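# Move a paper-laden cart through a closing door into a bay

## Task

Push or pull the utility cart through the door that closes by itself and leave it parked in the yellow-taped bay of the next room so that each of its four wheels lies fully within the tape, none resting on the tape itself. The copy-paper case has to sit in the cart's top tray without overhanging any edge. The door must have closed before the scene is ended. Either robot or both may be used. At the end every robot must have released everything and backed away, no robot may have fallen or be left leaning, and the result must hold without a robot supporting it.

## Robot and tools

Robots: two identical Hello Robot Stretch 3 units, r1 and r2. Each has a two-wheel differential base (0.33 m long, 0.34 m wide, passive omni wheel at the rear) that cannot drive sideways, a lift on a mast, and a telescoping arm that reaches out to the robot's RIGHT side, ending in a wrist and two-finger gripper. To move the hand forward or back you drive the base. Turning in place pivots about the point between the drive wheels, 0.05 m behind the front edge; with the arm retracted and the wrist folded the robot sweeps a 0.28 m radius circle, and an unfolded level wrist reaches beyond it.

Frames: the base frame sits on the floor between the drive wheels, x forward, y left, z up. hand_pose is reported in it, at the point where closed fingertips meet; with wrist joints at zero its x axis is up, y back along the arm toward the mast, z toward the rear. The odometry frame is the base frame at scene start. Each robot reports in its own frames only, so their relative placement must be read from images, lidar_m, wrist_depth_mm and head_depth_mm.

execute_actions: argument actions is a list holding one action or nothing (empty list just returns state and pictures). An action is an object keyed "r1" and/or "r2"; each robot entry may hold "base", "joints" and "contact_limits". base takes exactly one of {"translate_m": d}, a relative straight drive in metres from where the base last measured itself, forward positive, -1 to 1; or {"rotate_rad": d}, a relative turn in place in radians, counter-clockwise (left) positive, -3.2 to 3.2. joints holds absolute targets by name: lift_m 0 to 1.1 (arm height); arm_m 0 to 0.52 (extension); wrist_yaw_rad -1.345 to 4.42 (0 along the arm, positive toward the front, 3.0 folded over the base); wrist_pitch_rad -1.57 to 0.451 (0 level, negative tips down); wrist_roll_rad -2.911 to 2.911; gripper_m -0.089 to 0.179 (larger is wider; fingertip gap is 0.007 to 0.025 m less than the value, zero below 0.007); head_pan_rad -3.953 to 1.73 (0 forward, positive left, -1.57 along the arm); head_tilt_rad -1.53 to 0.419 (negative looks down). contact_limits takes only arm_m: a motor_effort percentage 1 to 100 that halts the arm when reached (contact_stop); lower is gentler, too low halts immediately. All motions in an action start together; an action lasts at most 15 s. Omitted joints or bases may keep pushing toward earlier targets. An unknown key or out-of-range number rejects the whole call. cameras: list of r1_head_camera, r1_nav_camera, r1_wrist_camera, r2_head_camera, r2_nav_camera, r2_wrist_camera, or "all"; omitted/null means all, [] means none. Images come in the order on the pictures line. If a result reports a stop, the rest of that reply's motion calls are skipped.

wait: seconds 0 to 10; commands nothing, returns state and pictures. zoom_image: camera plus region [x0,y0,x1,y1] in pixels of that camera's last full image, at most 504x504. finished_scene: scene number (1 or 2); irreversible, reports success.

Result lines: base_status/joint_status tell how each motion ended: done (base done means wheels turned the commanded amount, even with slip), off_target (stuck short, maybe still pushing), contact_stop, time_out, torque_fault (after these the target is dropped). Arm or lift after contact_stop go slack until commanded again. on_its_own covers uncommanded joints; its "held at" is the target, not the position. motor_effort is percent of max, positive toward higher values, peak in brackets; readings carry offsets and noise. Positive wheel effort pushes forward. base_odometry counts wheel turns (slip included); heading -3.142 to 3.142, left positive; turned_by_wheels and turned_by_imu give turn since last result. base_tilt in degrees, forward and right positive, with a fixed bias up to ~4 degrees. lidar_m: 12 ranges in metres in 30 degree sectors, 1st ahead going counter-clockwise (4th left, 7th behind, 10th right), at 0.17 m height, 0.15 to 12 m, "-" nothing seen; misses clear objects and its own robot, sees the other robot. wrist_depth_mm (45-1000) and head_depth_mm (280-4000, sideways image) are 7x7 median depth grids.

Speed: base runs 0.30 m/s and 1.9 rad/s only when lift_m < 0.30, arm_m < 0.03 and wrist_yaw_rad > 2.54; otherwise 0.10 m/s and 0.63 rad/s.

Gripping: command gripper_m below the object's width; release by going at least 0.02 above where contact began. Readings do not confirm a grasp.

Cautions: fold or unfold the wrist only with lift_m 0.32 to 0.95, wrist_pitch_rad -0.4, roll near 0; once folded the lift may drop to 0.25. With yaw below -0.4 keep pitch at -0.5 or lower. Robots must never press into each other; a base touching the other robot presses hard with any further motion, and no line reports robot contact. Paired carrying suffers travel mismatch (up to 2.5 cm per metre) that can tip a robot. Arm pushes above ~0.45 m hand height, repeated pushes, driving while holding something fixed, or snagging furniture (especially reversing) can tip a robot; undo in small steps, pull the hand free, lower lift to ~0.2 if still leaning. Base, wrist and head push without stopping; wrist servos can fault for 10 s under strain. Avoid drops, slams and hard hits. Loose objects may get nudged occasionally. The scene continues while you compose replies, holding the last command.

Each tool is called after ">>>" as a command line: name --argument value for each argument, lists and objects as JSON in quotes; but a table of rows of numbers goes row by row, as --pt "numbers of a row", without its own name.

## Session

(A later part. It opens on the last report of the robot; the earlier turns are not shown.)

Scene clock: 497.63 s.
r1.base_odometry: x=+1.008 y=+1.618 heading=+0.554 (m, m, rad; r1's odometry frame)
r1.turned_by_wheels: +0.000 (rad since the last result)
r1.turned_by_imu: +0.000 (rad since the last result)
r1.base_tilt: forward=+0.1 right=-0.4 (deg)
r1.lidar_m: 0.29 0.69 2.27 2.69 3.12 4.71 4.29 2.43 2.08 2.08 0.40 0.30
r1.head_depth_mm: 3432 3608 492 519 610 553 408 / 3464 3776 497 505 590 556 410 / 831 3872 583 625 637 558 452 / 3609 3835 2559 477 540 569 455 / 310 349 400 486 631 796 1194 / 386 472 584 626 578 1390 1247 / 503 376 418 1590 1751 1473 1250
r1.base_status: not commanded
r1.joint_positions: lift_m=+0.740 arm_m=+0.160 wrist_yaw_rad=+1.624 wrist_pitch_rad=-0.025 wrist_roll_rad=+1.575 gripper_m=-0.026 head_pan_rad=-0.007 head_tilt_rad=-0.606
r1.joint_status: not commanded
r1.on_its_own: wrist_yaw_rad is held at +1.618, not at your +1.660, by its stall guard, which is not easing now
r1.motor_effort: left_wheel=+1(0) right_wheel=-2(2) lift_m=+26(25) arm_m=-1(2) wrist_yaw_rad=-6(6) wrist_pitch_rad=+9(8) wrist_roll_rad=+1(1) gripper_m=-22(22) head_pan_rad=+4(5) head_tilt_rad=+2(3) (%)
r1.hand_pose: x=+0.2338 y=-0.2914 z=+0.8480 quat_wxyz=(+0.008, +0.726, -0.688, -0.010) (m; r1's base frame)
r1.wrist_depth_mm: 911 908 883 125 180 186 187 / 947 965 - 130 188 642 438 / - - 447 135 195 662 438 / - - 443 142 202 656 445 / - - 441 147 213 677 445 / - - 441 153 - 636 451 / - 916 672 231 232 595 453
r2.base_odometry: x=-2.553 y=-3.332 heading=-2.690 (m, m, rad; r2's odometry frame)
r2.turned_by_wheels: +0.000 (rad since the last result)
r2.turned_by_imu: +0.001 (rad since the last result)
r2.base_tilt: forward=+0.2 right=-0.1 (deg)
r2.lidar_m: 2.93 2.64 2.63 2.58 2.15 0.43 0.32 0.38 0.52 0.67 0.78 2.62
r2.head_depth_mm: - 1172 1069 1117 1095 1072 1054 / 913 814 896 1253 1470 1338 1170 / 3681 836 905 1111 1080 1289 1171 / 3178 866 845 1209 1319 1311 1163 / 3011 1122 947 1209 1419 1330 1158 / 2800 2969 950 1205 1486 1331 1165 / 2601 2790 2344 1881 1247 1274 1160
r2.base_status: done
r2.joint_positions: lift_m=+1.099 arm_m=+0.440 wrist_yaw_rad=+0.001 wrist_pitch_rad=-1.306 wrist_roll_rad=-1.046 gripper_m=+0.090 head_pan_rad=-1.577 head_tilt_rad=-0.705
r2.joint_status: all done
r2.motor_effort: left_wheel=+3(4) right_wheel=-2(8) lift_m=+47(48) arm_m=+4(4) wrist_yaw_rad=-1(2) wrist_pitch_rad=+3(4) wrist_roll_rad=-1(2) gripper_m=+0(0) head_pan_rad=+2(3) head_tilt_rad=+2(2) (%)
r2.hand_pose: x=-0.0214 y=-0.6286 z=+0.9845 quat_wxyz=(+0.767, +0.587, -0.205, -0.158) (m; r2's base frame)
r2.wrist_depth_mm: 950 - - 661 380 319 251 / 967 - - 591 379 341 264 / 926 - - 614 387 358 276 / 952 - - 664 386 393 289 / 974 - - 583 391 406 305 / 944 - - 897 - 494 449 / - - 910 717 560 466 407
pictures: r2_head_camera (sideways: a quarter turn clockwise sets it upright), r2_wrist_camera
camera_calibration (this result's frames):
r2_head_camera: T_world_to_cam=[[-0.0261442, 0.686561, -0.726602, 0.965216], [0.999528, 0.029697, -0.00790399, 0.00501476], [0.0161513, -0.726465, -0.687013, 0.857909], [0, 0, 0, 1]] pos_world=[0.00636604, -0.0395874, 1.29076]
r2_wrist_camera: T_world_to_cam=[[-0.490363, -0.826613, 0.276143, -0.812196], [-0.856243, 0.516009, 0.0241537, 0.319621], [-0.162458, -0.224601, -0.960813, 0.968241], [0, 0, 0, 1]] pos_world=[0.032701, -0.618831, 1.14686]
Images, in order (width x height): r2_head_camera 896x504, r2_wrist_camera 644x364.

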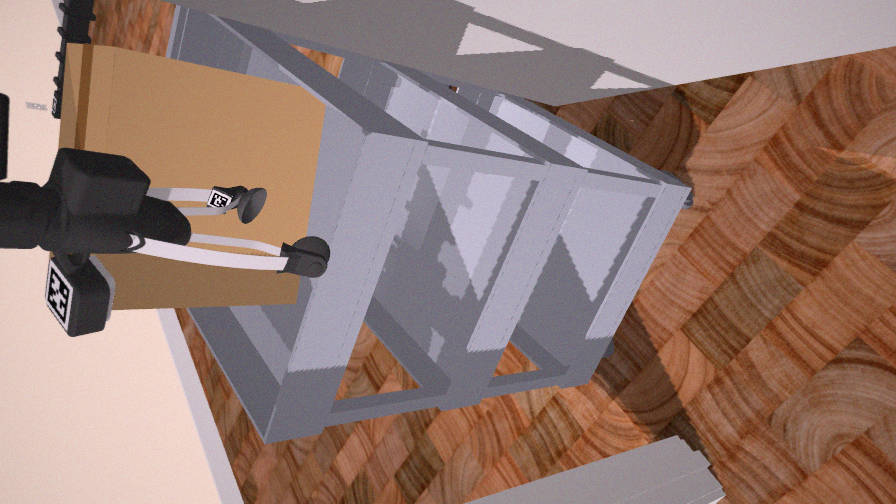

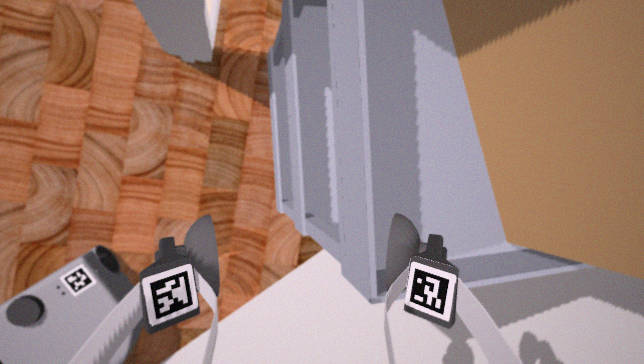

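>>> execute_actions --actions '[{"r2":{"base":{"translate_m":-0.04},"joints":{"arm_m":0.515}}}]' --cameras '["r2_head_camera","r2_wrist_camera"]'

Scene clock: 499.53 s.
r1.base_odometry: x=+1.008 y=+1.618 heading=+0.554 (m, m, rad; r1's odometry frame)
r1.turned_by_wheels: +0.000 (rad since the last result)
r1.turned_by_imu: +0.000 (rad since the last result)
r1.base_tilt: forward=+0.0 right=-0.3 (deg)
r1.lidar_m: 0.29 0.69 2.27 2.69 3.11 4.69 4.29 2.43 2.08 2.08 0.40 0.30
r1.head_depth_mm: 3430 3639 493 519 611 554 408 / 3450 3752 497 505 589 556 410 / 760 3828 582 626 636 558 452 / 3621 3840 2552 477 540 570 456 / 310 349 400 487 631 795 1195 / 386 472 584 626 577 1396 1243 / 503 377 419 1590 1770 1471 1248
r1.base_status: not commanded
r1.joint_positions: lift_m=+0.740 arm_m=+0.160 wrist_yaw_rad=+1.624 wrist_pitch_rad=-0.025 wrist_roll_rad=+1.575 gripper_m=-0.026 head_pan_rad=-0.007 head_tilt_rad=-0.606
r1.joint_status: not commanded
r1.on_its_own: wrist_yaw_rad is held at +1.618, not at your +1.660, by its stall guard, which is not easing now
r1.motor_effort: left_wheel=+1(0) right_wheel=-2(2) lift_m=+25(25) arm_m=-1(1) wrist_yaw_rad=-6(6) wrist_pitch_rad=+8(8) wrist_roll_rad=+1(1) gripper_m=-21(22) head_pan_rad=+5(6) head_tilt_rad=+2(2) (%)
r1.hand_pose: x=+0.2338 y=-0.2914 z=+0.8480 quat_wxyz=(+0.008, +0.726, -0.688, -0.010) (m; r1's base frame)
r1.wrist_depth_mm: 898 897 891 125 179 185 187 / 926 950 - 130 187 655 433 / - - 445 136 195 649 433 / - - 436 142 204 656 442 / - - 441 147 212 672 442 / - - 442 154 - 650 460 / - 913 676 231 233 594 451
r2.base_odometry: x=-2.517 y=-3.315 heading=-2.690 (m, m, rad; r2's odometry frame)
r2.turned_by_wheels: +0.000 (rad since the last result)
r2.turned_by_imu: +0.001 (rad since the last result)
r2.base_tilt: forward=+0.1 right=-0.1 (deg)
r2.lidar_m: 2.97 2.67 2.66 2.53 2.12 0.37 0.29 0.34 0.46 0.66 0.80 2.62
r2.head_depth_mm: - 1021 1010 986 970 953 936 / 1382 826 939 1296 1424 1288 1162 / 2270 821 903 902 1280 1315 1163 / 1993 859 906 1177 1296 1284 1165 / 2968 888 930 1204 1374 1332 1162 / 2809 3031 999 1187 1454 1328 1161 / 2587 2800 2206 1874 1554 1300 1159
r2.base_status: done
r2.joint_positions: lift_m=+1.099 arm_m=+0.515 wrist_yaw_rad=+0.001 wrist_pitch_rad=-1.306 wrist_roll_rad=-1.047 gripper_m=+0.090 head_pan_rad=-1.577 head_tilt_rad=-0.705
r2.joint_status: all done
r2.motor_effort: left_wheel=+3(4) right_wheel=-2(8) lift_m=+48(48) arm_m=+4(3) wrist_yaw_rad=-1(2) wrist_pitch_rad=+3(3) wrist_roll_rad=-1(1) gripper_m=+0(0) head_pan_rad=+4(2) head_tilt_rad=+2(1) (%)
r2.hand_pose: x=-0.0214 y=-0.7037 z=+0.9845 quat_wxyz=(+0.767, +0.587, -0.205, -0.157) (m; r2's base frame)
r2.wrist_depth_mm: 941 844 - 350 324 230 179 / 950 - - 351 349 243 187 / 937 - - 354 370 259 197 / 967 - - 360 380 277 208 / 954 - - 359 381 300 219 / 911 - - 340 - 383 229 / - - 838 618 499 418 366
pictures: r2_head_camera (sideways: a quarter turn clockwise sets it upright), r2_wrist_camera
camera_calibration (this result's frames):
r2_head_camera: T_world_to_cam=[[-0.0261448, 0.686558, -0.726605, 0.965219], [0.999528, 0.0296978, -0.00790414, 0.00501496], [0.0161519, -0.726468, -0.68701, 0.857905], [0, 0, 0, 1]] pos_world=[0.00636608, -0.0395875, 1.29076]
r2_wrist_camera: T_world_to_cam=[[-0.490028, -0.826732, 0.276382, -0.874555], [-0.856432, 0.515696, 0.024121, 0.35816], [-0.162471, -0.224883, -0.960745, 0.951127], [0, 0, 0, 1]] pos_world=[0.0327138, -0.693833, 1.14686]
Images, in order (width x height): r2_head_camera 896x504, r2_wrist_camera 644x364.

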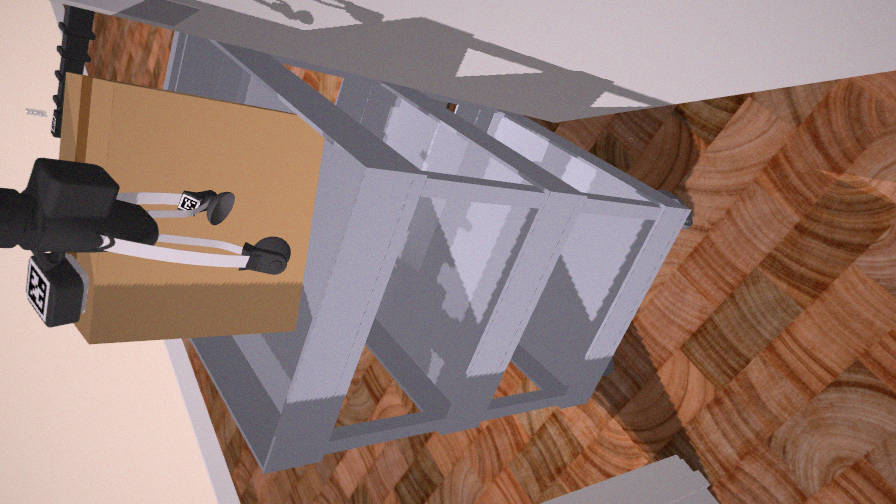

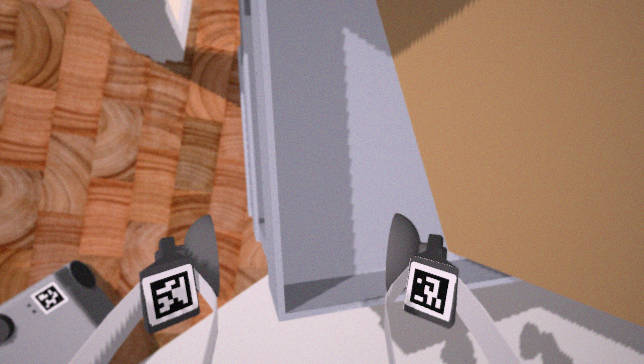

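>>> execute_actions --actions '[{"r2":{"joints":{"lift_m":0.96}}}]' --cameras '["r2_head_camera","r2_wrist_camera"]'

Scene clock: 501.80 s.
r1.base_odometry: x=+1.008 y=+1.618 heading=+0.554 (m, m, rad; r1's odometry frame)
r1.turned_by_wheels: +0.000 (rad since the last result)
r1.turned_by_imu: +0.000 (rad since the last result)
r1.base_tilt: forward=+0.1 right=-0.4 (deg)
r1.lidar_m: 0.29 0.69 2.27 2.70 3.12 4.67 4.28 2.43 2.08 2.08 0.40 0.30
r1.head_depth_mm: 3405 3681 492 520 610 552 408 / 3521 3708 496 504 589 557 410 / 786 835 584 625 636 558 452 / 831 831 2552 477 539 570 455 / 310 349 400 487 631 794 1195 / 386 472 583 627 577 1392 1249 / 502 376 418 1584 1756 1467 1246
r1.base_status: not commanded
r1.joint_positions: lift_m=+0.740 arm_m=+0.160 wrist_yaw_rad=+1.624 wrist_pitch_rad=-0.025 wrist_roll_rad=+1.575 gripper_m=-0.026 head_pan_rad=-0.007 head_tilt_rad=-0.606
r1.joint_status: not commanded
r1.on_its_own: wrist_yaw_rad is held at +1.618, not at your +1.660, by its stall guard, which is not easing now
r1.motor_effort: left_wheel=+0(0) right_wheel=-2(2) lift_m=+25(26) arm_m=-1(2) wrist_yaw_rad=-6(6) wrist_pitch_rad=+8(8) wrist_roll_rad=+1(1) gripper_m=-21(22) head_pan_rad=+5(5) head_tilt_rad=+4(3) (%)
r1.hand_pose: x=+0.2338 y=-0.2914 z=+0.8480 quat_wxyz=(+0.008, +0.726, -0.688, -0.010) (m; r1's base frame)
r1.wrist_depth_mm: 887 874 913 125 180 185 186 / 954 958 974 130 187 640 433 / - - 443 135 194 666 441 / - - 439 142 203 681 438 / - - 440 146 211 675 449 / - - 448 153 - 629 441 / - 919 655 232 234 590 456
r2.base_odometry: x=-2.517 y=-3.315 heading=-2.690 (m, m, rad; r2's odometry frame)
r2.turned_by_wheels: +0.000 (rad since the last result)
r2.turned_by_imu: +0.000 (rad since the last result)
r2.base_tilt: forward=+0.2 right=-0.1 (deg)
r2.lidar_m: 2.97 2.67 2.65 2.53 2.11 0.37 0.29 0.34 0.46 0.66 0.80 2.61
r2.head_depth_mm: - - - 990 973 955 936 / - 828 939 1292 1426 1290 1167 / 3583 835 902 903 1274 1311 1162 / 3211 824 920 1170 1295 1285 1166 / 2905 897 936 1202 1392 1330 1158 / 2813 3015 999 1190 1461 1328 1155 / 2582 2792 2203 1879 1562 1290 1157
r2.base_status: not commanded
r2.joint_positions: lift_m=+0.961 arm_m=+0.515 wrist_yaw_rad=+0.001 wrist_pitch_rad=-1.306 wrist_roll_rad=-1.047 gripper_m=+0.090 head_pan_rad=-1.577 head_tilt_rad=-0.705
r2.joint_status: all done
r2.motor_effort: left_wheel=+3(3) right_wheel=-1(2) lift_m=+14(44) arm_m=+4(4) wrist_yaw_rad=-2(2) wrist_pitch_rad=+3(3) wrist_roll_rad=-1(1) gripper_m=+0(0) head_pan_rad=+3(4) head_tilt_rad=+2(2) (%)
r2.hand_pose: x=-0.0214 y=-0.7037 z=+0.8458 quat_wxyz=(+0.767, +0.587, -0.205, -0.157) (m; r2's base frame)
r2.wrist_depth_mm: 830 875 905 214 230 230 179 / 825 903 942 216 230 240 188 / 852 876 934 215 234 245 197 / 848 900 923 217 234 249 206 / 844 894 929 219 235 254 218 / 869 891 932 222 - 258 232 / - 932 821 215 231 228 222
pictures: r2_head_camera (sideways: a quarter turn clockwise sets it upright), r2_wrist_camera
camera_calibration (this result's frames):
r2_head_camera: T_world_to_cam=[[-0.0261448, 0.686558, -0.726605, 0.965219], [0.999528, 0.0296978, -0.00790414, 0.00501495], [0.0161519, -0.726468, -0.68701, 0.857905], [0, 0, 0, 1]] pos_world=[0.00636608, -0.0395875, 1.29076]
r2_wrist_camera: T_world_to_cam=[[-0.490028, -0.826732, 0.276382, -0.836233], [-0.856432, 0.515696, 0.024121, 0.361505], [-0.162471, -0.224883, -0.960745, 0.817913], [0, 0, 0, 1]] pos_world=[0.0327138, -0.693833, 1.00821]
Images, in order (width x height): r2_head_camera 896x504, r2_wrist_camera 644x364.

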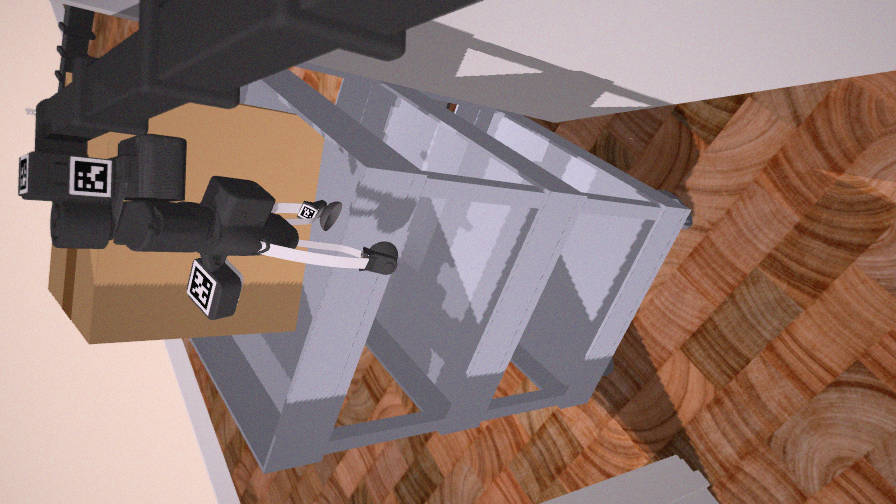

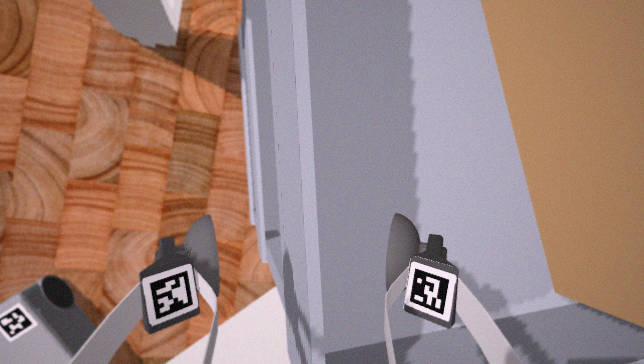

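>>> execute_actions --actions '[{"r2":{"joints":{"gripper_m":-0.02}},"r1":{"joints":{"gripper_m":0.11}}}]' --cameras '[]'

>>> execute_actions --actions '[{"r2":{"joints":{"arm_m":0.40},"contact_limits":{"arm_m":26}},"r1":{"base":{"translate_m":-0.3}}}]' --cameras '["r2_head_camera","r2_nav_camera"]'

Scene clock: 503.83 s.
r1.base_odometry: x=+1.008 y=+1.618 heading=+0.554 (m, m, rad; r1's odometry frame)
r1.turned_by_wheels: +0.000 (rad since the last result)
r1.turned_by_imu: +0.000 (rad since the last result)
r1.base_tilt: forward=+0.1 right=-0.4 (deg)
r1.lidar_m: 0.29 0.69 2.26 2.69 3.12 4.69 4.27 2.42 2.08 2.08 0.40 0.30
r1.head_depth_mm: 3460 3680 492 521 611 554 407 / 3482 3724 497 504 590 556 410 / 786 838 584 625 636 559 452 / 832 827 2564 476 539 568 455 / 310 349 400 486 631 792 1200 / 387 473 584 627 576 1393 1248 / 502 376 416 1581 1748 1465 1253
r1.base_status: not commanded
r1.joint_positions: lift_m=+0.740 arm_m=+0.160 wrist_yaw_rad=+1.619 wrist_pitch_rad=-0.023 wrist_roll_rad=+1.575 gripper_m=+0.110 head_pan_rad=-0.007 head_tilt_rad=-0.606
r1.joint_status: all done
r1.on_its_own: wrist_yaw_rad is held at +1.618, not at your +1.660, by its stall guard, which is not easing now
r1.motor_effort: left_wheel=-1(1) right_wheel=+1(4) lift_m=+26(25) arm_m=-1(2) wrist_yaw_rad=-2(6) wrist_pitch_rad=+8(8) wrist_roll_rad=+1(2) gripper_m=+1(88) head_pan_rad=+6(5) head_tilt_rad=+3(3) (%)
r1.hand_pose: x=+0.2339 y=-0.2926 z=+0.8486 quat_wxyz=(+0.007, +0.724, -0.690, -0.009) (m; r1's base frame)
r1.wrist_depth_mm: 891 877 883 126 181 187 187 / 940 932 941 131 189 645 435 / - - 445 137 196 655 439 / - - 447 144 205 672 445 / - - 443 150 213 622 445 / - - 434 156 221 588 451 / - 822 447 230 236 662 438
r2.base_odometry: x=-2.517 y=-3.315 heading=-2.690 (m, m, rad; r2's odometry frame)
r2.turned_by_wheels: +0.000 (rad since the last result)
r2.turned_by_imu: +0.000 (rad since the last result)
r2.base_tilt: forward=+0.2 right=-0.1 (deg)
r2.lidar_m: 2.97 2.67 2.65 2.53 2.11 0.37 0.29 0.34 0.46 0.66 0.80 2.60
r2.head_depth_mm: - - - 992 969 952 934 / - 827 939 1295 1432 1288 1159 / 3593 831 904 905 1281 1312 1163 / 3158 824 828 1172 1296 1280 1162 / 2956 896 932 1200 1383 1334 1165 / 2836 2983 975 1188 1459 1331 1159 / 2594 2815 2190 1866 1556 1295 1158
r2.base_status: not commanded
r2.joint_positions: lift_m=+0.961 arm_m=+0.515 wrist_yaw_rad=+0.001 wrist_pitch_rad=-1.299 wrist_roll_rad=-1.050 gripper_m=-0.019 head_pan_rad=-1.577 head_tilt_rad=-0.705
r2.joint_status: all done
r2.motor_effort: left_wheel=-1(3) right_wheel=+4(4) lift_m=+14(14) arm_m=+3(4) wrist_yaw_rad=-1(2) wrist_pitch_rad=+0(3) wrist_roll_rad=+0(1) gripper_m=-20(100) head_pan_rad=+4(4) head_tilt_rad=+2(1) (%)
r2.hand_pose: x=-0.0214 y=-0.7055 z=+0.8461 quat_wxyz=(+0.770, +0.585, -0.204, -0.156) (m; r2's base frame)
r2.wrist_depth_mm: 830 836 900 215 232 227 177 / 818 869 912 215 232 241 186 / 859 877 901 217 233 244 194 / 816 880 926 218 233 249 205 / 827 901 941 192 237 255 216 / 835 911 940 - 241 260 228 / - 920 815 222 233 231 223
pictures: none
No camera images: the call's "cameras" was empty. Leave "cameras" out to get every camera's image.

Scene clock: 508.33 s.
r1.base_odometry: x=+0.753 y=+1.460 heading=+0.554 (m, m, rad; r1's odometry frame)
r1.turned_by_wheels: +0.000 (rad since the last result)
r1.turned_by_imu: +0.001 (rad since the last result)
r1.base_tilt: forward=+0.0 right=-0.4 (deg)
r1.lidar_m: 0.64 1.41 2.77 2.77 3.21 4.41 4.12 2.34 2.00 2.01 1.68 0.67
r1.head_depth_mm: 3607 798 870 772 1092 1206 1198 / 3776 787 844 775 1097 1207 1204 / 3736 881 908 777 1069 1197 1187 / 596 661 749 835 1003 1227 1238 / 661 728 820 987 1481 1449 1240 / 906 1099 1400 1865 1759 1461 1250 / 1314 1528 1741 2011 1775 1463 1255
r1.base_status: done
r1.joint_positions: lift_m=+0.740 arm_m=+0.160 wrist_yaw_rad=+1.619 wrist_pitch_rad=-0.023 wrist_roll_rad=+1.575 gripper_m=+0.110 head_pan_rad=-0.007 head_tilt_rad=-0.606
r1.joint_status: not commanded
r1.on_its_own: wrist_yaw_rad is held at +1.618, not at your +1.660, by its stall guard, which is not easing now
r1.motor_effort: left_wheel=+0(3) right_wheel=+0(3) lift_m=+25(25) arm_m=-1(1) wrist_yaw_rad=-1(2) wrist_pitch_rad=+8(8) wrist_roll_rad=+2(2) gripper_m=+0(0) head_pan_rad=+6(5) head_tilt_rad=+2(1) (%)
r1.hand_pose: x=+0.2340 y=-0.2926 z=+0.8486 quat_wxyz=(+0.007, +0.724, -0.690, -0.009) (m; r1's base frame)
r1.wrist_depth_mm: - - - - - - 996 / - - - 558 - 556 780 / - - - 571 - 568 835 / - - - 599 - 596 830 / - - - 610 - 607 817 / - - - 720 - 631 931 / - - - - - - 984
r2.base_odometry: x=-2.517 y=-3.315 heading=-2.689 (m, m, rad; r2's odometry frame)
r2.turned_by_wheels: +0.001 (rad since the last result)
r2.turned_by_imu: +0.004 (rad since the last result)
r2.base_tilt: forward=+0.2 right=-0.1 (deg)
r2.lidar_m: 2.96 2.66 2.66 2.53 2.11 0.37 0.29 0.34 0.46 0.61 0.78 2.66
r2.head_depth_mm: - - 1109 1020 949 933 921 / - 959 1023 1278 1386 1288 1150 / 3611 - 866 823 1277 1314 1167 / 3159 781 895 1139 1056 1254 1165 / 2853 806 898 1172 1292 1310 1160 / 2824 2957 931 1168 1310 1333 1158 / 2592 2780 894 1766 1519 1286 1164
r2.base_status: not commanded
r2.joint_positions: lift_m=+0.960 arm_m=+0.401 wrist_yaw_rad=+0.024 wrist_pitch_rad=-1.136 wrist_roll_rad=-1.071 gripper_m=-0.019 head_pan_rad=-1.577 head_tilt_rad=-0.704
r2.joint_status: all done
r2.on_its_own: right_wheel is at rest, and its effort (-25) is outside its rest range (-18 to +18); wrist_yaw_rad is at rest, and its effort (-28) is outside its rest range (-12 to +12); wrist_pitch_rad is at rest, and its effort (-65) is outside its rest range (-20 to +32)
r2.motor_effort: left_wheel=+16(16) right_wheel=-25(25) lift_m=+25(24) arm_m=-5(7) wrist_yaw_rad=-28(28) wrist_pitch_rad=-65(80) wrist_roll_rad=+7(7) gripper_m=-25(28) head_pan_rad=+2(3) head_tilt_rad=+2(1) (%)
r2.contact_limits: arm_m 24 (drawing in: default 14, maximum 24; extending or still: default 22, maximum 35)
r2.hand_pose: x=-0.0194 y=-0.6320 z=+0.8565 quat_wxyz=(+0.818, +0.524, -0.202, -0.124) (m; r2's base frame)
r2.wrist_depth_mm: 819 782 535 247 279 242 197 / 806 900 537 244 280 254 205 / 812 870 536 240 278 267 213 / 781 872 534 211 272 282 222 / 788 881 542 201 271 293 234 / 766 871 935 - 268 276 257 / 808 851 788 200 194 392 372
pictures: r2_head_camera (sideways: a quarter turn clockwise sets it upright), r2_nav_camera (sideways: a quarter turn counterclockwise sets it upright)
camera_calibration (this result's frames):
r2_head_camera: T_world_to_cam=[[-0.0262164, 0.686075, -0.727058, 0.965811], [0.999525, 0.0297926, -0.00792785, 0.00504584], [0.0162219, -0.72692, -0.68653, 0.85728], [0, 0, 0, 1]] pos_world=[0.00637, -0.0395948, 1.29079]
r2_nav_camera: T_world_to_cam=[[-0.00501927, -0.646712, 0.762718, -0.94558], [-0.999854, 0.0157238, 0.00675249, 0.0487004], [-0.0163598, -0.762572, -0.646696, 0.792219], [0, 0, 0, 1]] pos_world=[0.0569077, -0.00815923, 1.23321]
Images, in order (width x height): r2_head_camera 896x504, r2_nav_camera 672x504.

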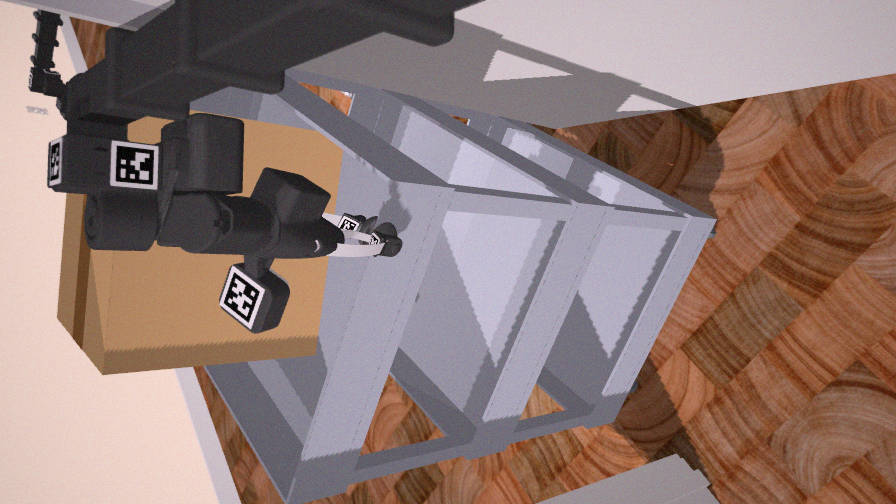

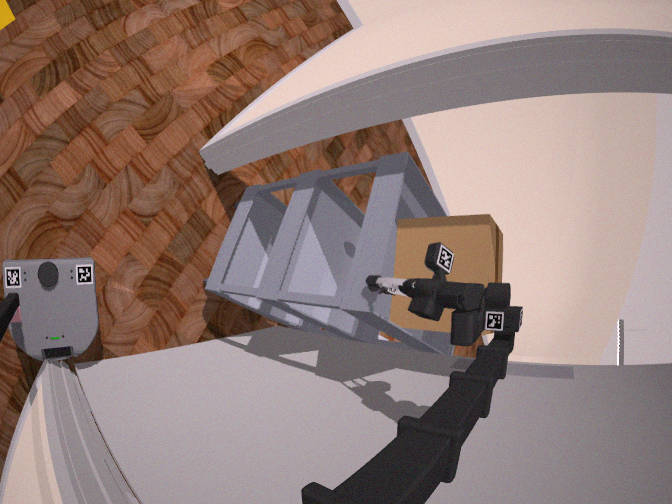

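>>> execute_actions --actions '[{"r2":{"joints":{"wrist_pitch_rad":-1.13,"arm_m":0.42,"head_tilt_rad":-0.9,"head_pan_rad":-1.4}}}]' --cameras '["r2_head_camera","r2_nav_camera","r2_wrist_camera"]'

Scene clock: 509.50 s.
r1.base_odometry: x=+0.753 y=+1.460 heading=+0.554 (m, m, rad; r1's odometry frame)
r1.turned_by_wheels: +0.000 (rad since the last result)
r1.turned_by_imu: +0.000 (rad since the last result)
r1.base_tilt: forward=+0.1 right=-0.3 (deg)
r1.lidar_m: 0.64 1.41 2.77 2.77 3.20 4.39 4.16 2.34 2.01 2.01 1.68 0.67
r1.head_depth_mm: 3687 799 871 769 1085 1208 1201 / 3719 787 841 770 1096 1209 1204 / 3803 884 909 776 1070 1195 1188 / 594 666 755 853 1009 1227 1238 / 665 726 818 981 1490 1456 1243 / 907 1099 1396 1873 1773 1459 1242 / 1310 1531 1739 1998 1780 1464 1254
r1.base_status: not commanded
r1.joint_positions: lift_m=+0.740 arm_m=+0.160 wrist_yaw_rad=+1.619 wrist_pitch_rad=-0.023 wrist_roll_rad=+1.575 gripper_m=+0.110 head_pan_rad=-0.007 head_tilt_rad=-0.606
r1.joint_status: not commanded
r1.on_its_own: wrist_yaw_rad is held at +1.618, not at your +1.660, by its stall guard, which is not easing now
r1.motor_effort: left_wheel=+0(0) right_wheel=+0(0) lift_m=+26(25) arm_m=-1(1) wrist_yaw_rad=-1(2) wrist_pitch_rad=+8(8) wrist_roll_rad=+1(1) gripper_m=-1(1) head_pan_rad=+6(5) head_tilt_rad=+3(3) (%)
r1.hand_pose: x=+0.2340 y=-0.2926 z=+0.8486 quat_wxyz=(+0.007, +0.724, -0.690, -0.009) (m; r1's base frame)
r1.wrist_depth_mm: - - - - - - - / - - - 561 - 549 781 / - - - 574 - 579 819 / - - - 589 - 596 819 / - - - 610 - 619 820 / - - - 731 - 629 937 / - - - - - - 985
r2.base_odometry: x=-2.517 y=-3.315 heading=-2.690 (m, m, rad; r2's odometry frame)
r2.turned_by_wheels: -0.001 (rad since the last result)
r2.turned_by_imu: +0.001 (rad since the last result)
r2.base_tilt: forward=+0.1 right=-0.1 (deg)
r2.lidar_m: 2.97 2.66 2.66 2.53 2.11 0.37 0.29 0.34 0.46 0.61 0.77 2.65
r2.head_depth_mm: - 791 1196 1393 1287 1159 1049 / 717 824 741 1068 1377 1240 1118 / 740 837 1134 1059 1301 1240 1131 / 973 841 1181 1359 1365 1235 1127 / 2762 855 1137 1426 1393 1237 1114 / 2607 2110 1862 1355 1377 1225 1109 / 2419 850 954 1150 1379 1224 1108
r2.base_status: not commanded
r2.joint_positions: lift_m=+0.960 arm_m=+0.419 wrist_yaw_rad=+0.012 wrist_pitch_rad=-1.155 wrist_roll_rad=-1.064 gripper_m=-0.019 head_pan_rad=-1.407 head_tilt_rad=-0.889
r2.joint_status: all done
r2.on_its_own: wrist_yaw_rad is at rest, and its effort (-15) is outside its rest range (-12 to +12)
r2.motor_effort: left_wheel=+3(16) right_wheel=-5(25) lift_m=+24(24) arm_m=+6(4) wrist_yaw_rad=-15(28) wrist_pitch_rad=+11(63) wrist_roll_rad=+5(7) gripper_m=-17(26) head_pan_rad=+3(18) head_tilt_rad=-5(20) (%)
r2.hand_pose: x=-0.0205 y=-0.6457 z=+0.8548 quat_wxyz=(+0.812, +0.530, -0.207, -0.133) (m; r2's base frame)
r2.wrist_depth_mm: 814 787 528 241 265 230 186 / 850 907 519 239 270 242 195 / 808 890 521 236 266 257 203 / 801 897 525 235 264 273 214 / 802 899 744 236 266 285 224 / 807 860 912 - 259 264 241 / 821 865 748 195 203 377 360
pictures: r2_head_camera (sideways: a quarter turn clockwise sets it upright), r2_nav_camera (sideways: a quarter turn counterclockwise sets it upright), r2_wrist_camera
camera_calibration (this result's frames):
r2_head_camera: T_world_to_cam=[[-0.161544, 0.791918, -0.588872, 0.786574], [0.979997, 0.199008, -0.00121405, -0.00357676], [0.116229, -0.577289, -0.808226, 1.01492], [0, 0, 0, 1]] pos_world=[0.0126084, -0.0362862, 1.28348]
r2_nav_camera: T_world_to_cam=[[0.125283, -0.765507, 0.631113, -0.774873], [-0.987918, -0.15475, 0.00840916, 0.0464727], [0.0912277, -0.624542, -0.775645, 0.959269], [0, 0, 0, 1]] pos_world=[0.0554778, 0.0131251, 1.23269]
r2_wrist_camera: T_world_to_cam=[[-0.466514, -0.788848, 0.400105, -0.871159], [-0.870145, 0.490501, -0.0474972, 0.37687], [-0.158784, -0.370308, -0.915237, 0.707053], [0, 0, 0, 1]] pos_world=[0.0337926, -0.61024, 1.01358]
Images, in order (width x height): r2_head_camera 896x504, r2_nav_camera 672x504, r2_wrist_camera 644x364.

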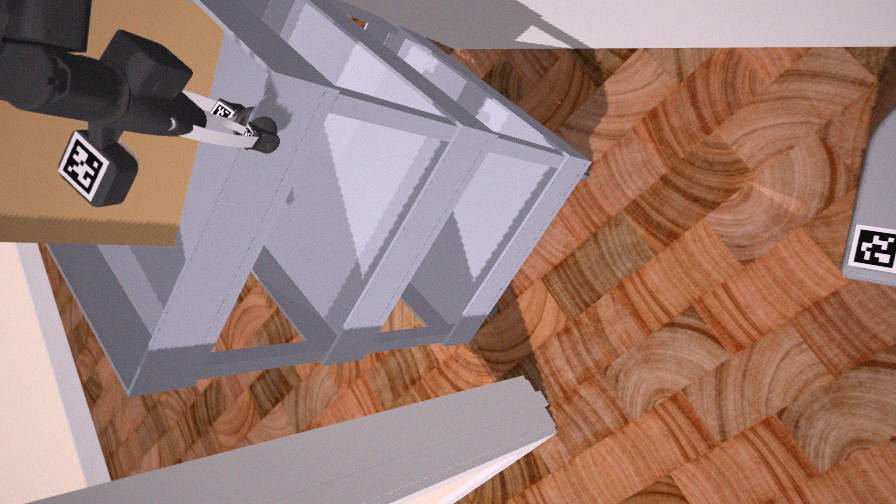

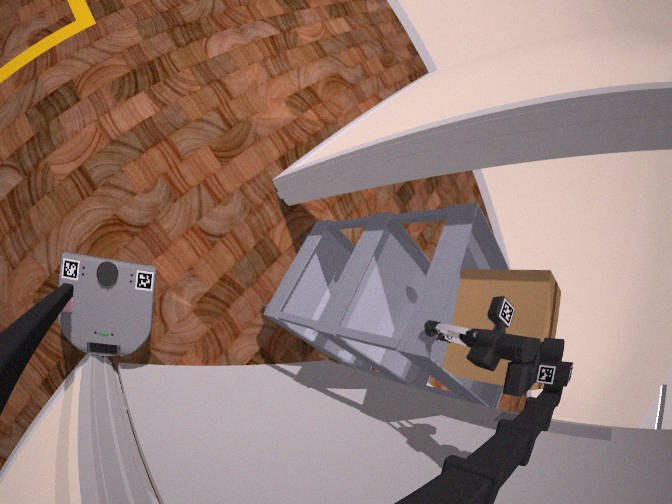

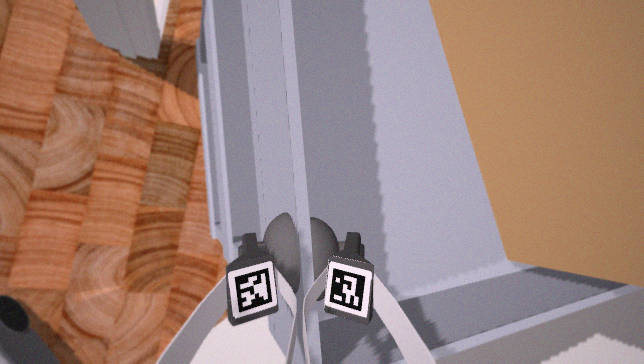

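>>> execute_actions --actions '[{"r1":{"base":{"translate_m":0.33},"joints":{"wrist_yaw_rad":1.62}}}]' --cameras '["r1_nav_camera","r1_wrist_camera"]'

Scene clock: 514.90 s.
r1.base_odometry: x=+1.034 y=+1.634 heading=+0.554 (m, m, rad; r1's odometry frame)
r1.turned_by_wheels: +0.000 (rad since the last result)
r1.turned_by_imu: -0.001 (rad since the last result)
r1.base_tilt: forward=+0.1 right=-0.5 (deg)
r1.lidar_m: 0.31 0.69 2.21 2.68 3.10 4.72 4.32 2.43 2.09 2.09 0.45 0.33
r1.head_depth_mm: 3345 3544 508 552 629 553 492 / 3513 3690 520 544 616 556 495 / 3471 887 619 689 658 558 463 / 298 331 370 422 489 586 752 / 309 354 417 509 644 659 1199 / 401 480 545 461 534 1421 1244 / 320 346 409 1553 1726 1457 1246
r1.base_status: done
r1.joint_positions: lift_m=+0.740 arm_m=+0.160 wrist_yaw_rad=+1.619 wrist_pitch_rad=-0.023 wrist_roll_rad=+1.575 gripper_m=+0.110 head_pan_rad=-0.007 head_tilt_rad=-0.606
r1.joint_status: all done
r1.motor_effort: left_wheel=+0(4) right_wheel=+0(5) lift_m=+25(25) arm_m=-2(1) wrist_yaw_rad=+1(1) wrist_pitch_rad=+7(8) wrist_roll_rad=+2(1) gripper_m=+1(0) head_pan_rad=+6(5) head_tilt_rad=+2(3) (%)
r1.hand_pose: x=+0.2340 y=-0.2926 z=+0.8486 quat_wxyz=(+0.007, +0.724, -0.690, -0.009) (m; r1's base frame)
r1.wrist_depth_mm: 859 866 870 163 218 502 387 / 900 921 971 221 227 621 435 / - - 478 230 233 667 438 / - - 468 181 240 672 443 / - - 470 188 250 629 454 / - - 465 257 262 580 454 / - 959 786 267 271 664 433
r2.base_odometry: x=-2.517 y=-3.315 heading=-2.690 (m, m, rad; r2's odometry frame)
r2.turned_by_wheels: +0.000 (rad since the last result)
r2.turned_by_imu: +0.001 (rad since the last result)
r2.base_tilt: forward=+0.1 right=-0.1 (deg)
r2.lidar_m: 2.98 2.67 2.65 2.52 2.12 0.37 0.29 0.34 0.46 0.61 0.78 2.65
r2.head_depth_mm: - 790 1196 1392 1286 1160 1052 / 718 825 745 1066 1377 1241 1119 / 738 835 1137 1062 1303 1243 1135 / 967 843 1187 1357 1371 1234 1133 / 2732 860 1142 1438 1385 1230 1110 / 2608 2128 1855 1357 1376 1231 1107 / 2453 854 952 1156 1392 1236 1110
r2.base_status: not commanded
r2.joint_positions: lift_m=+0.960 arm_m=+0.419 wrist_yaw_rad=+0.012 wrist_pitch_rad=-1.155 wrist_roll_rad=-1.064 gripper_m=-0.019 head_pan_rad=-1.407 head_tilt_rad=-0.889
r2.joint_status: not commanded
r2.on_its_own: wrist_yaw_rad is at rest, and its effort (-14) is outside its rest range (-12 to +12)
r2.motor_effort: left_wheel=+3(3) right_wheel=-4(5) lift_m=+24(24) arm_m=+7(6) wrist_yaw_rad=-14(14) wrist_pitch_rad=+11(11) wrist_roll_rad=+5(5) gripper_m=-19(19) head_pan_rad=+3(4) head_tilt_rad=-6(5) (%)
r2.hand_pose: x=-0.0205 y=-0.6457 z=+0.8548 quat_wxyz=(+0.812, +0.530, -0.207, -0.133) (m; r2's base frame)
r2.wrist_depth_mm: 821 767 522 242 268 229 186 / 792 893 523 237 269 243 194 / 816 898 527 238 266 255 204 / 807 890 516 236 265 273 215 / 812 861 736 236 261 282 224 / 776 871 928 - 259 267 241 / 816 858 754 198 202 377 356
pictures: r1_nav_camera (sideways: a quarter turn counterclockwise sets it upright), r1_wrist_camera
camera_calibration (this result's frames):
r1_nav_camera: T_world_to_cam=[[0.538378, 0.0419786, 0.841657, -1.06023], [0.015244, -0.99908, 0.0400793, 0.00607572], [0.842566, -0.00874759, -0.538522, 0.656642], [0, 0, 0, 1]] pos_world=[0.0174475, 0.0563211, 1.24572]
r1_wrist_camera: T_world_to_cam=[[0.00312711, 0.0576775, -0.99833, 0.873582], [-0.228817, 0.97189, 0.0554332, 0.328244], [0.973464, 0.228261, 0.0162368, -0.00741362], [0, 0, 0, 1]] pos_world=[0.0795929, -0.367711, 0.854049]
Images, in order (width x height): r1_nav_camera 672x504, r1_wrist_camera 644x364.

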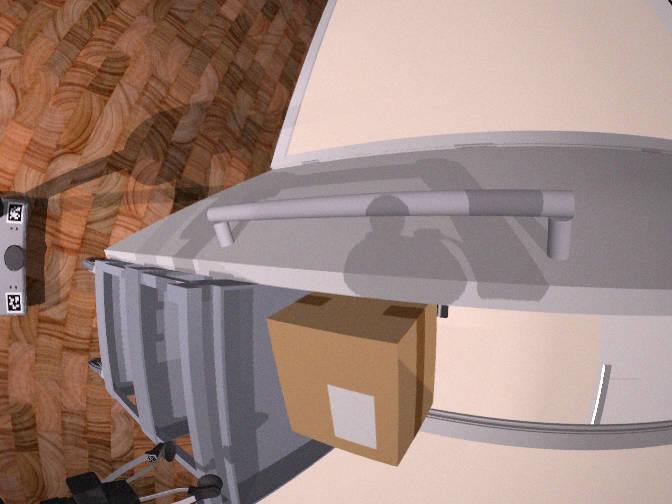

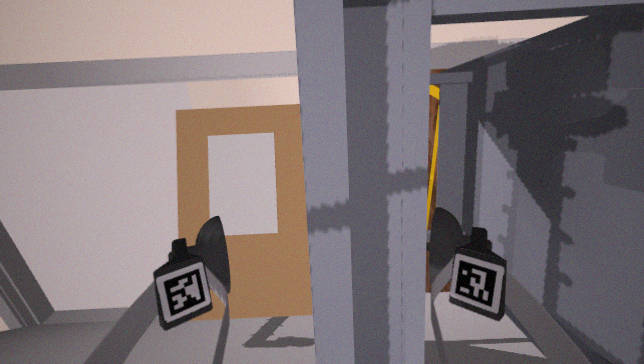

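>>> execute_actions --actions '[{"r1":{"base":{"translate_m":0.03},"joints":{"gripper_m":-0.03}}}]' --cameras '[]'

>>> execute_actions --actions '[{"r1":{"base":{"translate_m":0.12}},"r2":{"joints":{"arm_m":0.33}}}]' --cameras '["r1_nav_camera","r2_head_camera"]'

Scene clock: 516.93 s.
r1.base_odometry: x=+1.059 y=+1.649 heading=+0.555 (m, m, rad; r1's odometry frame)
r1.turned_by_wheels: +0.000 (rad since the last result)
r1.turned_by_imu: +0.001 (rad since the last result)
r1.base_tilt: forward=+0.1 right=-0.4 (deg)
r1.lidar_m: 0.28 0.62 2.15 2.68 3.09 4.75 4.32 2.44 2.10 2.10 0.40 0.29
r1.head_depth_mm: 3387 3582 492 511 600 553 434 / 3443 3666 501 510 585 555 436 / 3491 863 594 660 651 558 438 / 779 301 337 383 446 529 681 / 293 316 369 451 581 648 1171 / 355 431 526 569 486 1365 1251 / 459 324 354 1469 1702 1462 1246
r1.base_status: done
r1.joint_positions: lift_m=+0.740 arm_m=+0.160 wrist_yaw_rad=+1.619 wrist_pitch_rad=-0.023 wrist_roll_rad=+1.575 gripper_m=-0.029 head_pan_rad=-0.007 head_tilt_rad=-0.606
r1.joint_status: all done
r1.motor_effort: left_wheel=+2(4) right_wheel=-8(8) lift_m=+25(25) arm_m=-2(2) wrist_yaw_rad=+0(0) wrist_pitch_rad=+8(8) wrist_roll_rad=+2(2) gripper_m=-24(100) head_pan_rad=+5(5) head_tilt_rad=+2(2) (%)
r1.hand_pose: x=+0.2339 y=-0.2926 z=+0.8485 quat_wxyz=(+0.008, +0.724, -0.690, -0.010) (m; r1's base frame)
r1.wrist_depth_mm: 825 852 855 133 188 852 418 / 867 898 912 137 194 621 436 / - - 446 141 202 651 437 / - - 447 148 208 686 440 / - - 442 151 217 672 449 / - - 435 156 - 648 453 / - - 724 229 233 711 453
r2.base_odometry: x=-2.517 y=-3.315 heading=-2.690 (m, m, rad; r2's odometry frame)
r2.turned_by_wheels: +0.000 (rad since the last result)
r2.turned_by_imu: +0.000 (rad since the last result)
r2.base_tilt: forward=+0.2 right=-0.1 (deg)
r2.lidar_m: 2.97 2.67 2.65 2.53 2.11 0.37 0.28 0.34 0.46 0.61 0.78 2.65
r2.head_depth_mm: - 788 1193 1395 1289 1164 1044 / 718 826 745 1062 1369 1239 1111 / 738 836 1127 1063 1311 1233 1129 / 977 847 1185 1352 1375 1233 1128 / 2720 854 1135 1424 1382 1233 1114 / 2574 2104 1851 1352 1371 1238 1111 / 2468 852 950 1153 1375 1233 1108
r2.base_status: not commanded
r2.joint_positions: lift_m=+0.960 arm_m=+0.419 wrist_yaw_rad=+0.012 wrist_pitch_rad=-1.155 wrist_roll_rad=-1.064 gripper_m=-0.019 head_pan_rad=-1.407 head_tilt_rad=-0.889
r2.joint_status: not commanded
r2.on_its_own: wrist_yaw_rad is at rest, and its effort (-14) is outside its rest range (-12 to +12)
r2.motor_effort: left_wheel=+3(4) right_wheel=-5(5) lift_m=+24(24) arm_m=+6(6) wrist_yaw_rad=-14(14) wrist_pitch_rad=+11(11) wrist_roll_rad=+5(5) gripper_m=-18(18) head_pan_rad=+3(3) head_tilt_rad=-6(5) (%)
r2.hand_pose: x=-0.0205 y=-0.6457 z=+0.8548 quat_wxyz=(+0.812, +0.530, -0.207, -0.133) (m; r2's base frame)
r2.wrist_depth_mm: 811 781 528 241 267 231 187 / 811 858 519 238 269 242 195 / 799 878 526 237 268 257 204 / 812 879 519 234 267 275 214 / 818 895 779 208 260 284 224 / 795 876 928 - 259 267 248 / 816 856 770 199 199 379 357
pictures: none
No camera images: the call's "cameras" was empty. Leave "cameras" out to get every camera's image.

Scene clock: 519.67 s.
r1.base_odometry: x=+1.161 y=+1.712 heading=+0.554 (m, m, rad; r1's odometry frame)
r1.turned_by_wheels: +0.000 (rad since the last result)
r1.turned_by_imu: -0.006 (rad since the last result)
r1.base_tilt: forward=+0.0 right=-0.4 (deg)
r1.lidar_m: 0.24 0.45 1.90 2.65 3.05 4.86 4.44 2.49 2.13 2.03 0.39 0.26
r1.head_depth_mm: 3288 3527 494 480 569 553 442 / 3386 3654 498 481 548 557 454 / - 3750 524 555 608 532 425 / - - - - 295 346 442 / - - - 320 393 540 585 / - 309 360 479 591 384 494 / 336 428 537 589 306 1434 1249
r1.base_status: done
r1.joint_positions: lift_m=+0.740 arm_m=+0.160 wrist_yaw_rad=+1.534 wrist_pitch_rad=-0.028 wrist_roll_rad=+1.575 gripper_m=-0.026 head_pan_rad=-0.007 head_tilt_rad=-0.606
r1.joint_status: not commanded
r1.on_its_own: wrist_yaw_rad is held at +1.539, not at your +1.620, by its stall guard, which is not easing now
r1.motor_effort: left_wheel=-4(14) right_wheel=+10(30) lift_m=+25(25) arm_m=-3(3) wrist_yaw_rad=+4(59) wrist_pitch_rad=+9(9) wrist_roll_rad=+2(2) gripper_m=-21(26) head_pan_rad=+6(4) head_tilt_rad=+3(2) (%)
r1.hand_pose: x=+0.2339 y=-0.3146 z=+0.8474 quat_wxyz=(+0.009, +0.694, -0.720, -0.011) (m; r1's base frame)
r1.wrist_depth_mm: 750 733 748 146 207 214 221 / 779 780 764 147 208 754 417 / - - - 147 208 661 443 / - - 446 148 208 664 447 / - - 434 148 207 663 441 / - - 414 148 210 662 447 / - - 402 180 211 609 465
r2.base_odometry: x=-2.517 y=-3.315 heading=-2.690 (m, m, rad; r2's odometry frame)
r2.turned_by_wheels: +0.000 (rad since the last result)
r2.turned_by_imu: +0.014 (rad since the last result)
r2.base_tilt: forward=+0.2 right=-0.2 (deg)
r2.lidar_m: 2.99 2.66 2.65 2.51 2.11 0.34 0.29 0.34 0.46 0.53 0.64 2.65
r2.head_depth_mm: - 725 1116 1363 1272 1149 1051 / 636 - 674 1009 1347 1243 1114 / 657 798 707 1016 1236 1237 1129 / 692 797 742 1034 1297 1233 1130 / 2705 863 1104 1080 1340 1229 1109 / 2601 800 1013 1219 1369 1231 1107 / 2411 827 931 1186 1383 1231 1111
r2.base_status: not commanded
r2.joint_positions: lift_m=+0.960 arm_m=+0.330 wrist_yaw_rad=+0.015 wrist_pitch_rad=-1.169 wrist_roll_rad=-1.064 gripper_m=-0.019 head_pan_rad=-1.407 head_tilt_rad=-0.889
r2.joint_status: all done
r2.on_its_own: wrist_yaw_rad is at rest, and its effort (-18) is outside its rest range (-12 to +12)
r2.motor_effort: left_wheel=+2(17) right_wheel=-4(30) lift_m=+24(25) arm_m=+2(3) wrist_yaw_rad=-18(34) wrist_pitch_rad=+16(18) wrist_roll_rad=+5(5) gripper_m=-19(21) head_pan_rad=+4(3) head_tilt_rad=-5(6) (%)
r2.hand_pose: x=-0.0203 y=-0.5529 z=+0.8537 quat_wxyz=(+0.808, +0.536, -0.205, -0.133) (m; r2's base frame)
r2.wrist_depth_mm: 800 889 227 236 264 225 183 / 821 863 481 237 265 238 192 / 813 888 516 233 264 257 203 / 821 878 522 233 261 276 215 / 799 872 926 229 262 285 229 / 800 862 924 - 251 235 373 / - 869 766 185 191 395 357
pictures: r1_nav_camera (sideways: a quarter turn counterclockwise sets it upright), r2_head_camera (sideways: a quarter turn clockwise sets it upright)
camera_calibration (this result's frames):
r1_nav_camera: T_world_to_cam=[[0.538265, 0.0419837, 0.841729, -1.06032], [0.0152466, -0.99908, 0.0400822, 0.00607183], [0.842638, -0.00874135, -0.53841, 0.656495], [0, 0, 0, 1]] pos_world=[0.0174546, 0.0563212, 1.24572]
r2_head_camera: T_world_to_cam=[[-0.16175, 0.792043, -0.588647, 0.786283], [0.979952, 0.19923, -0.00120384, -0.00358977], [0.116323, -0.57704, -0.808389, 1.01514], [0, 0, 0, 1]] pos_world=[0.0126158, -0.0362797, 1.28346]
Images, in order (width x height): r1_nav_camera 672x504, r2_head_camera 896x504.

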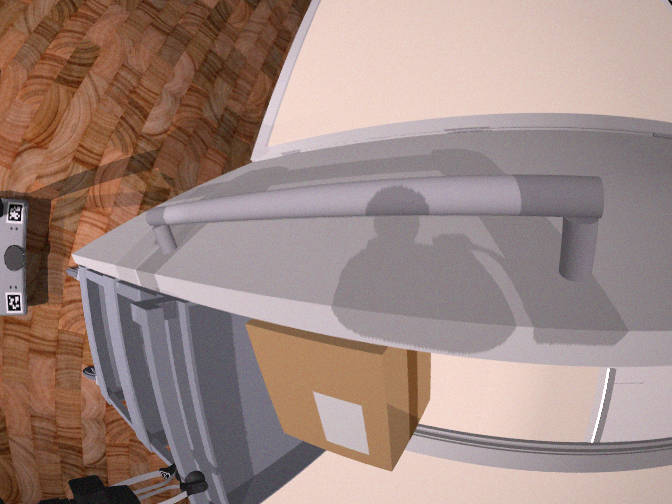

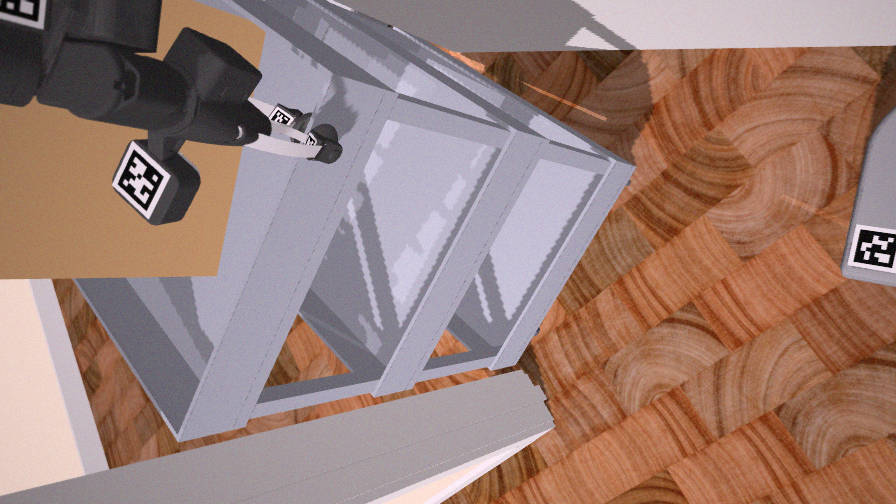

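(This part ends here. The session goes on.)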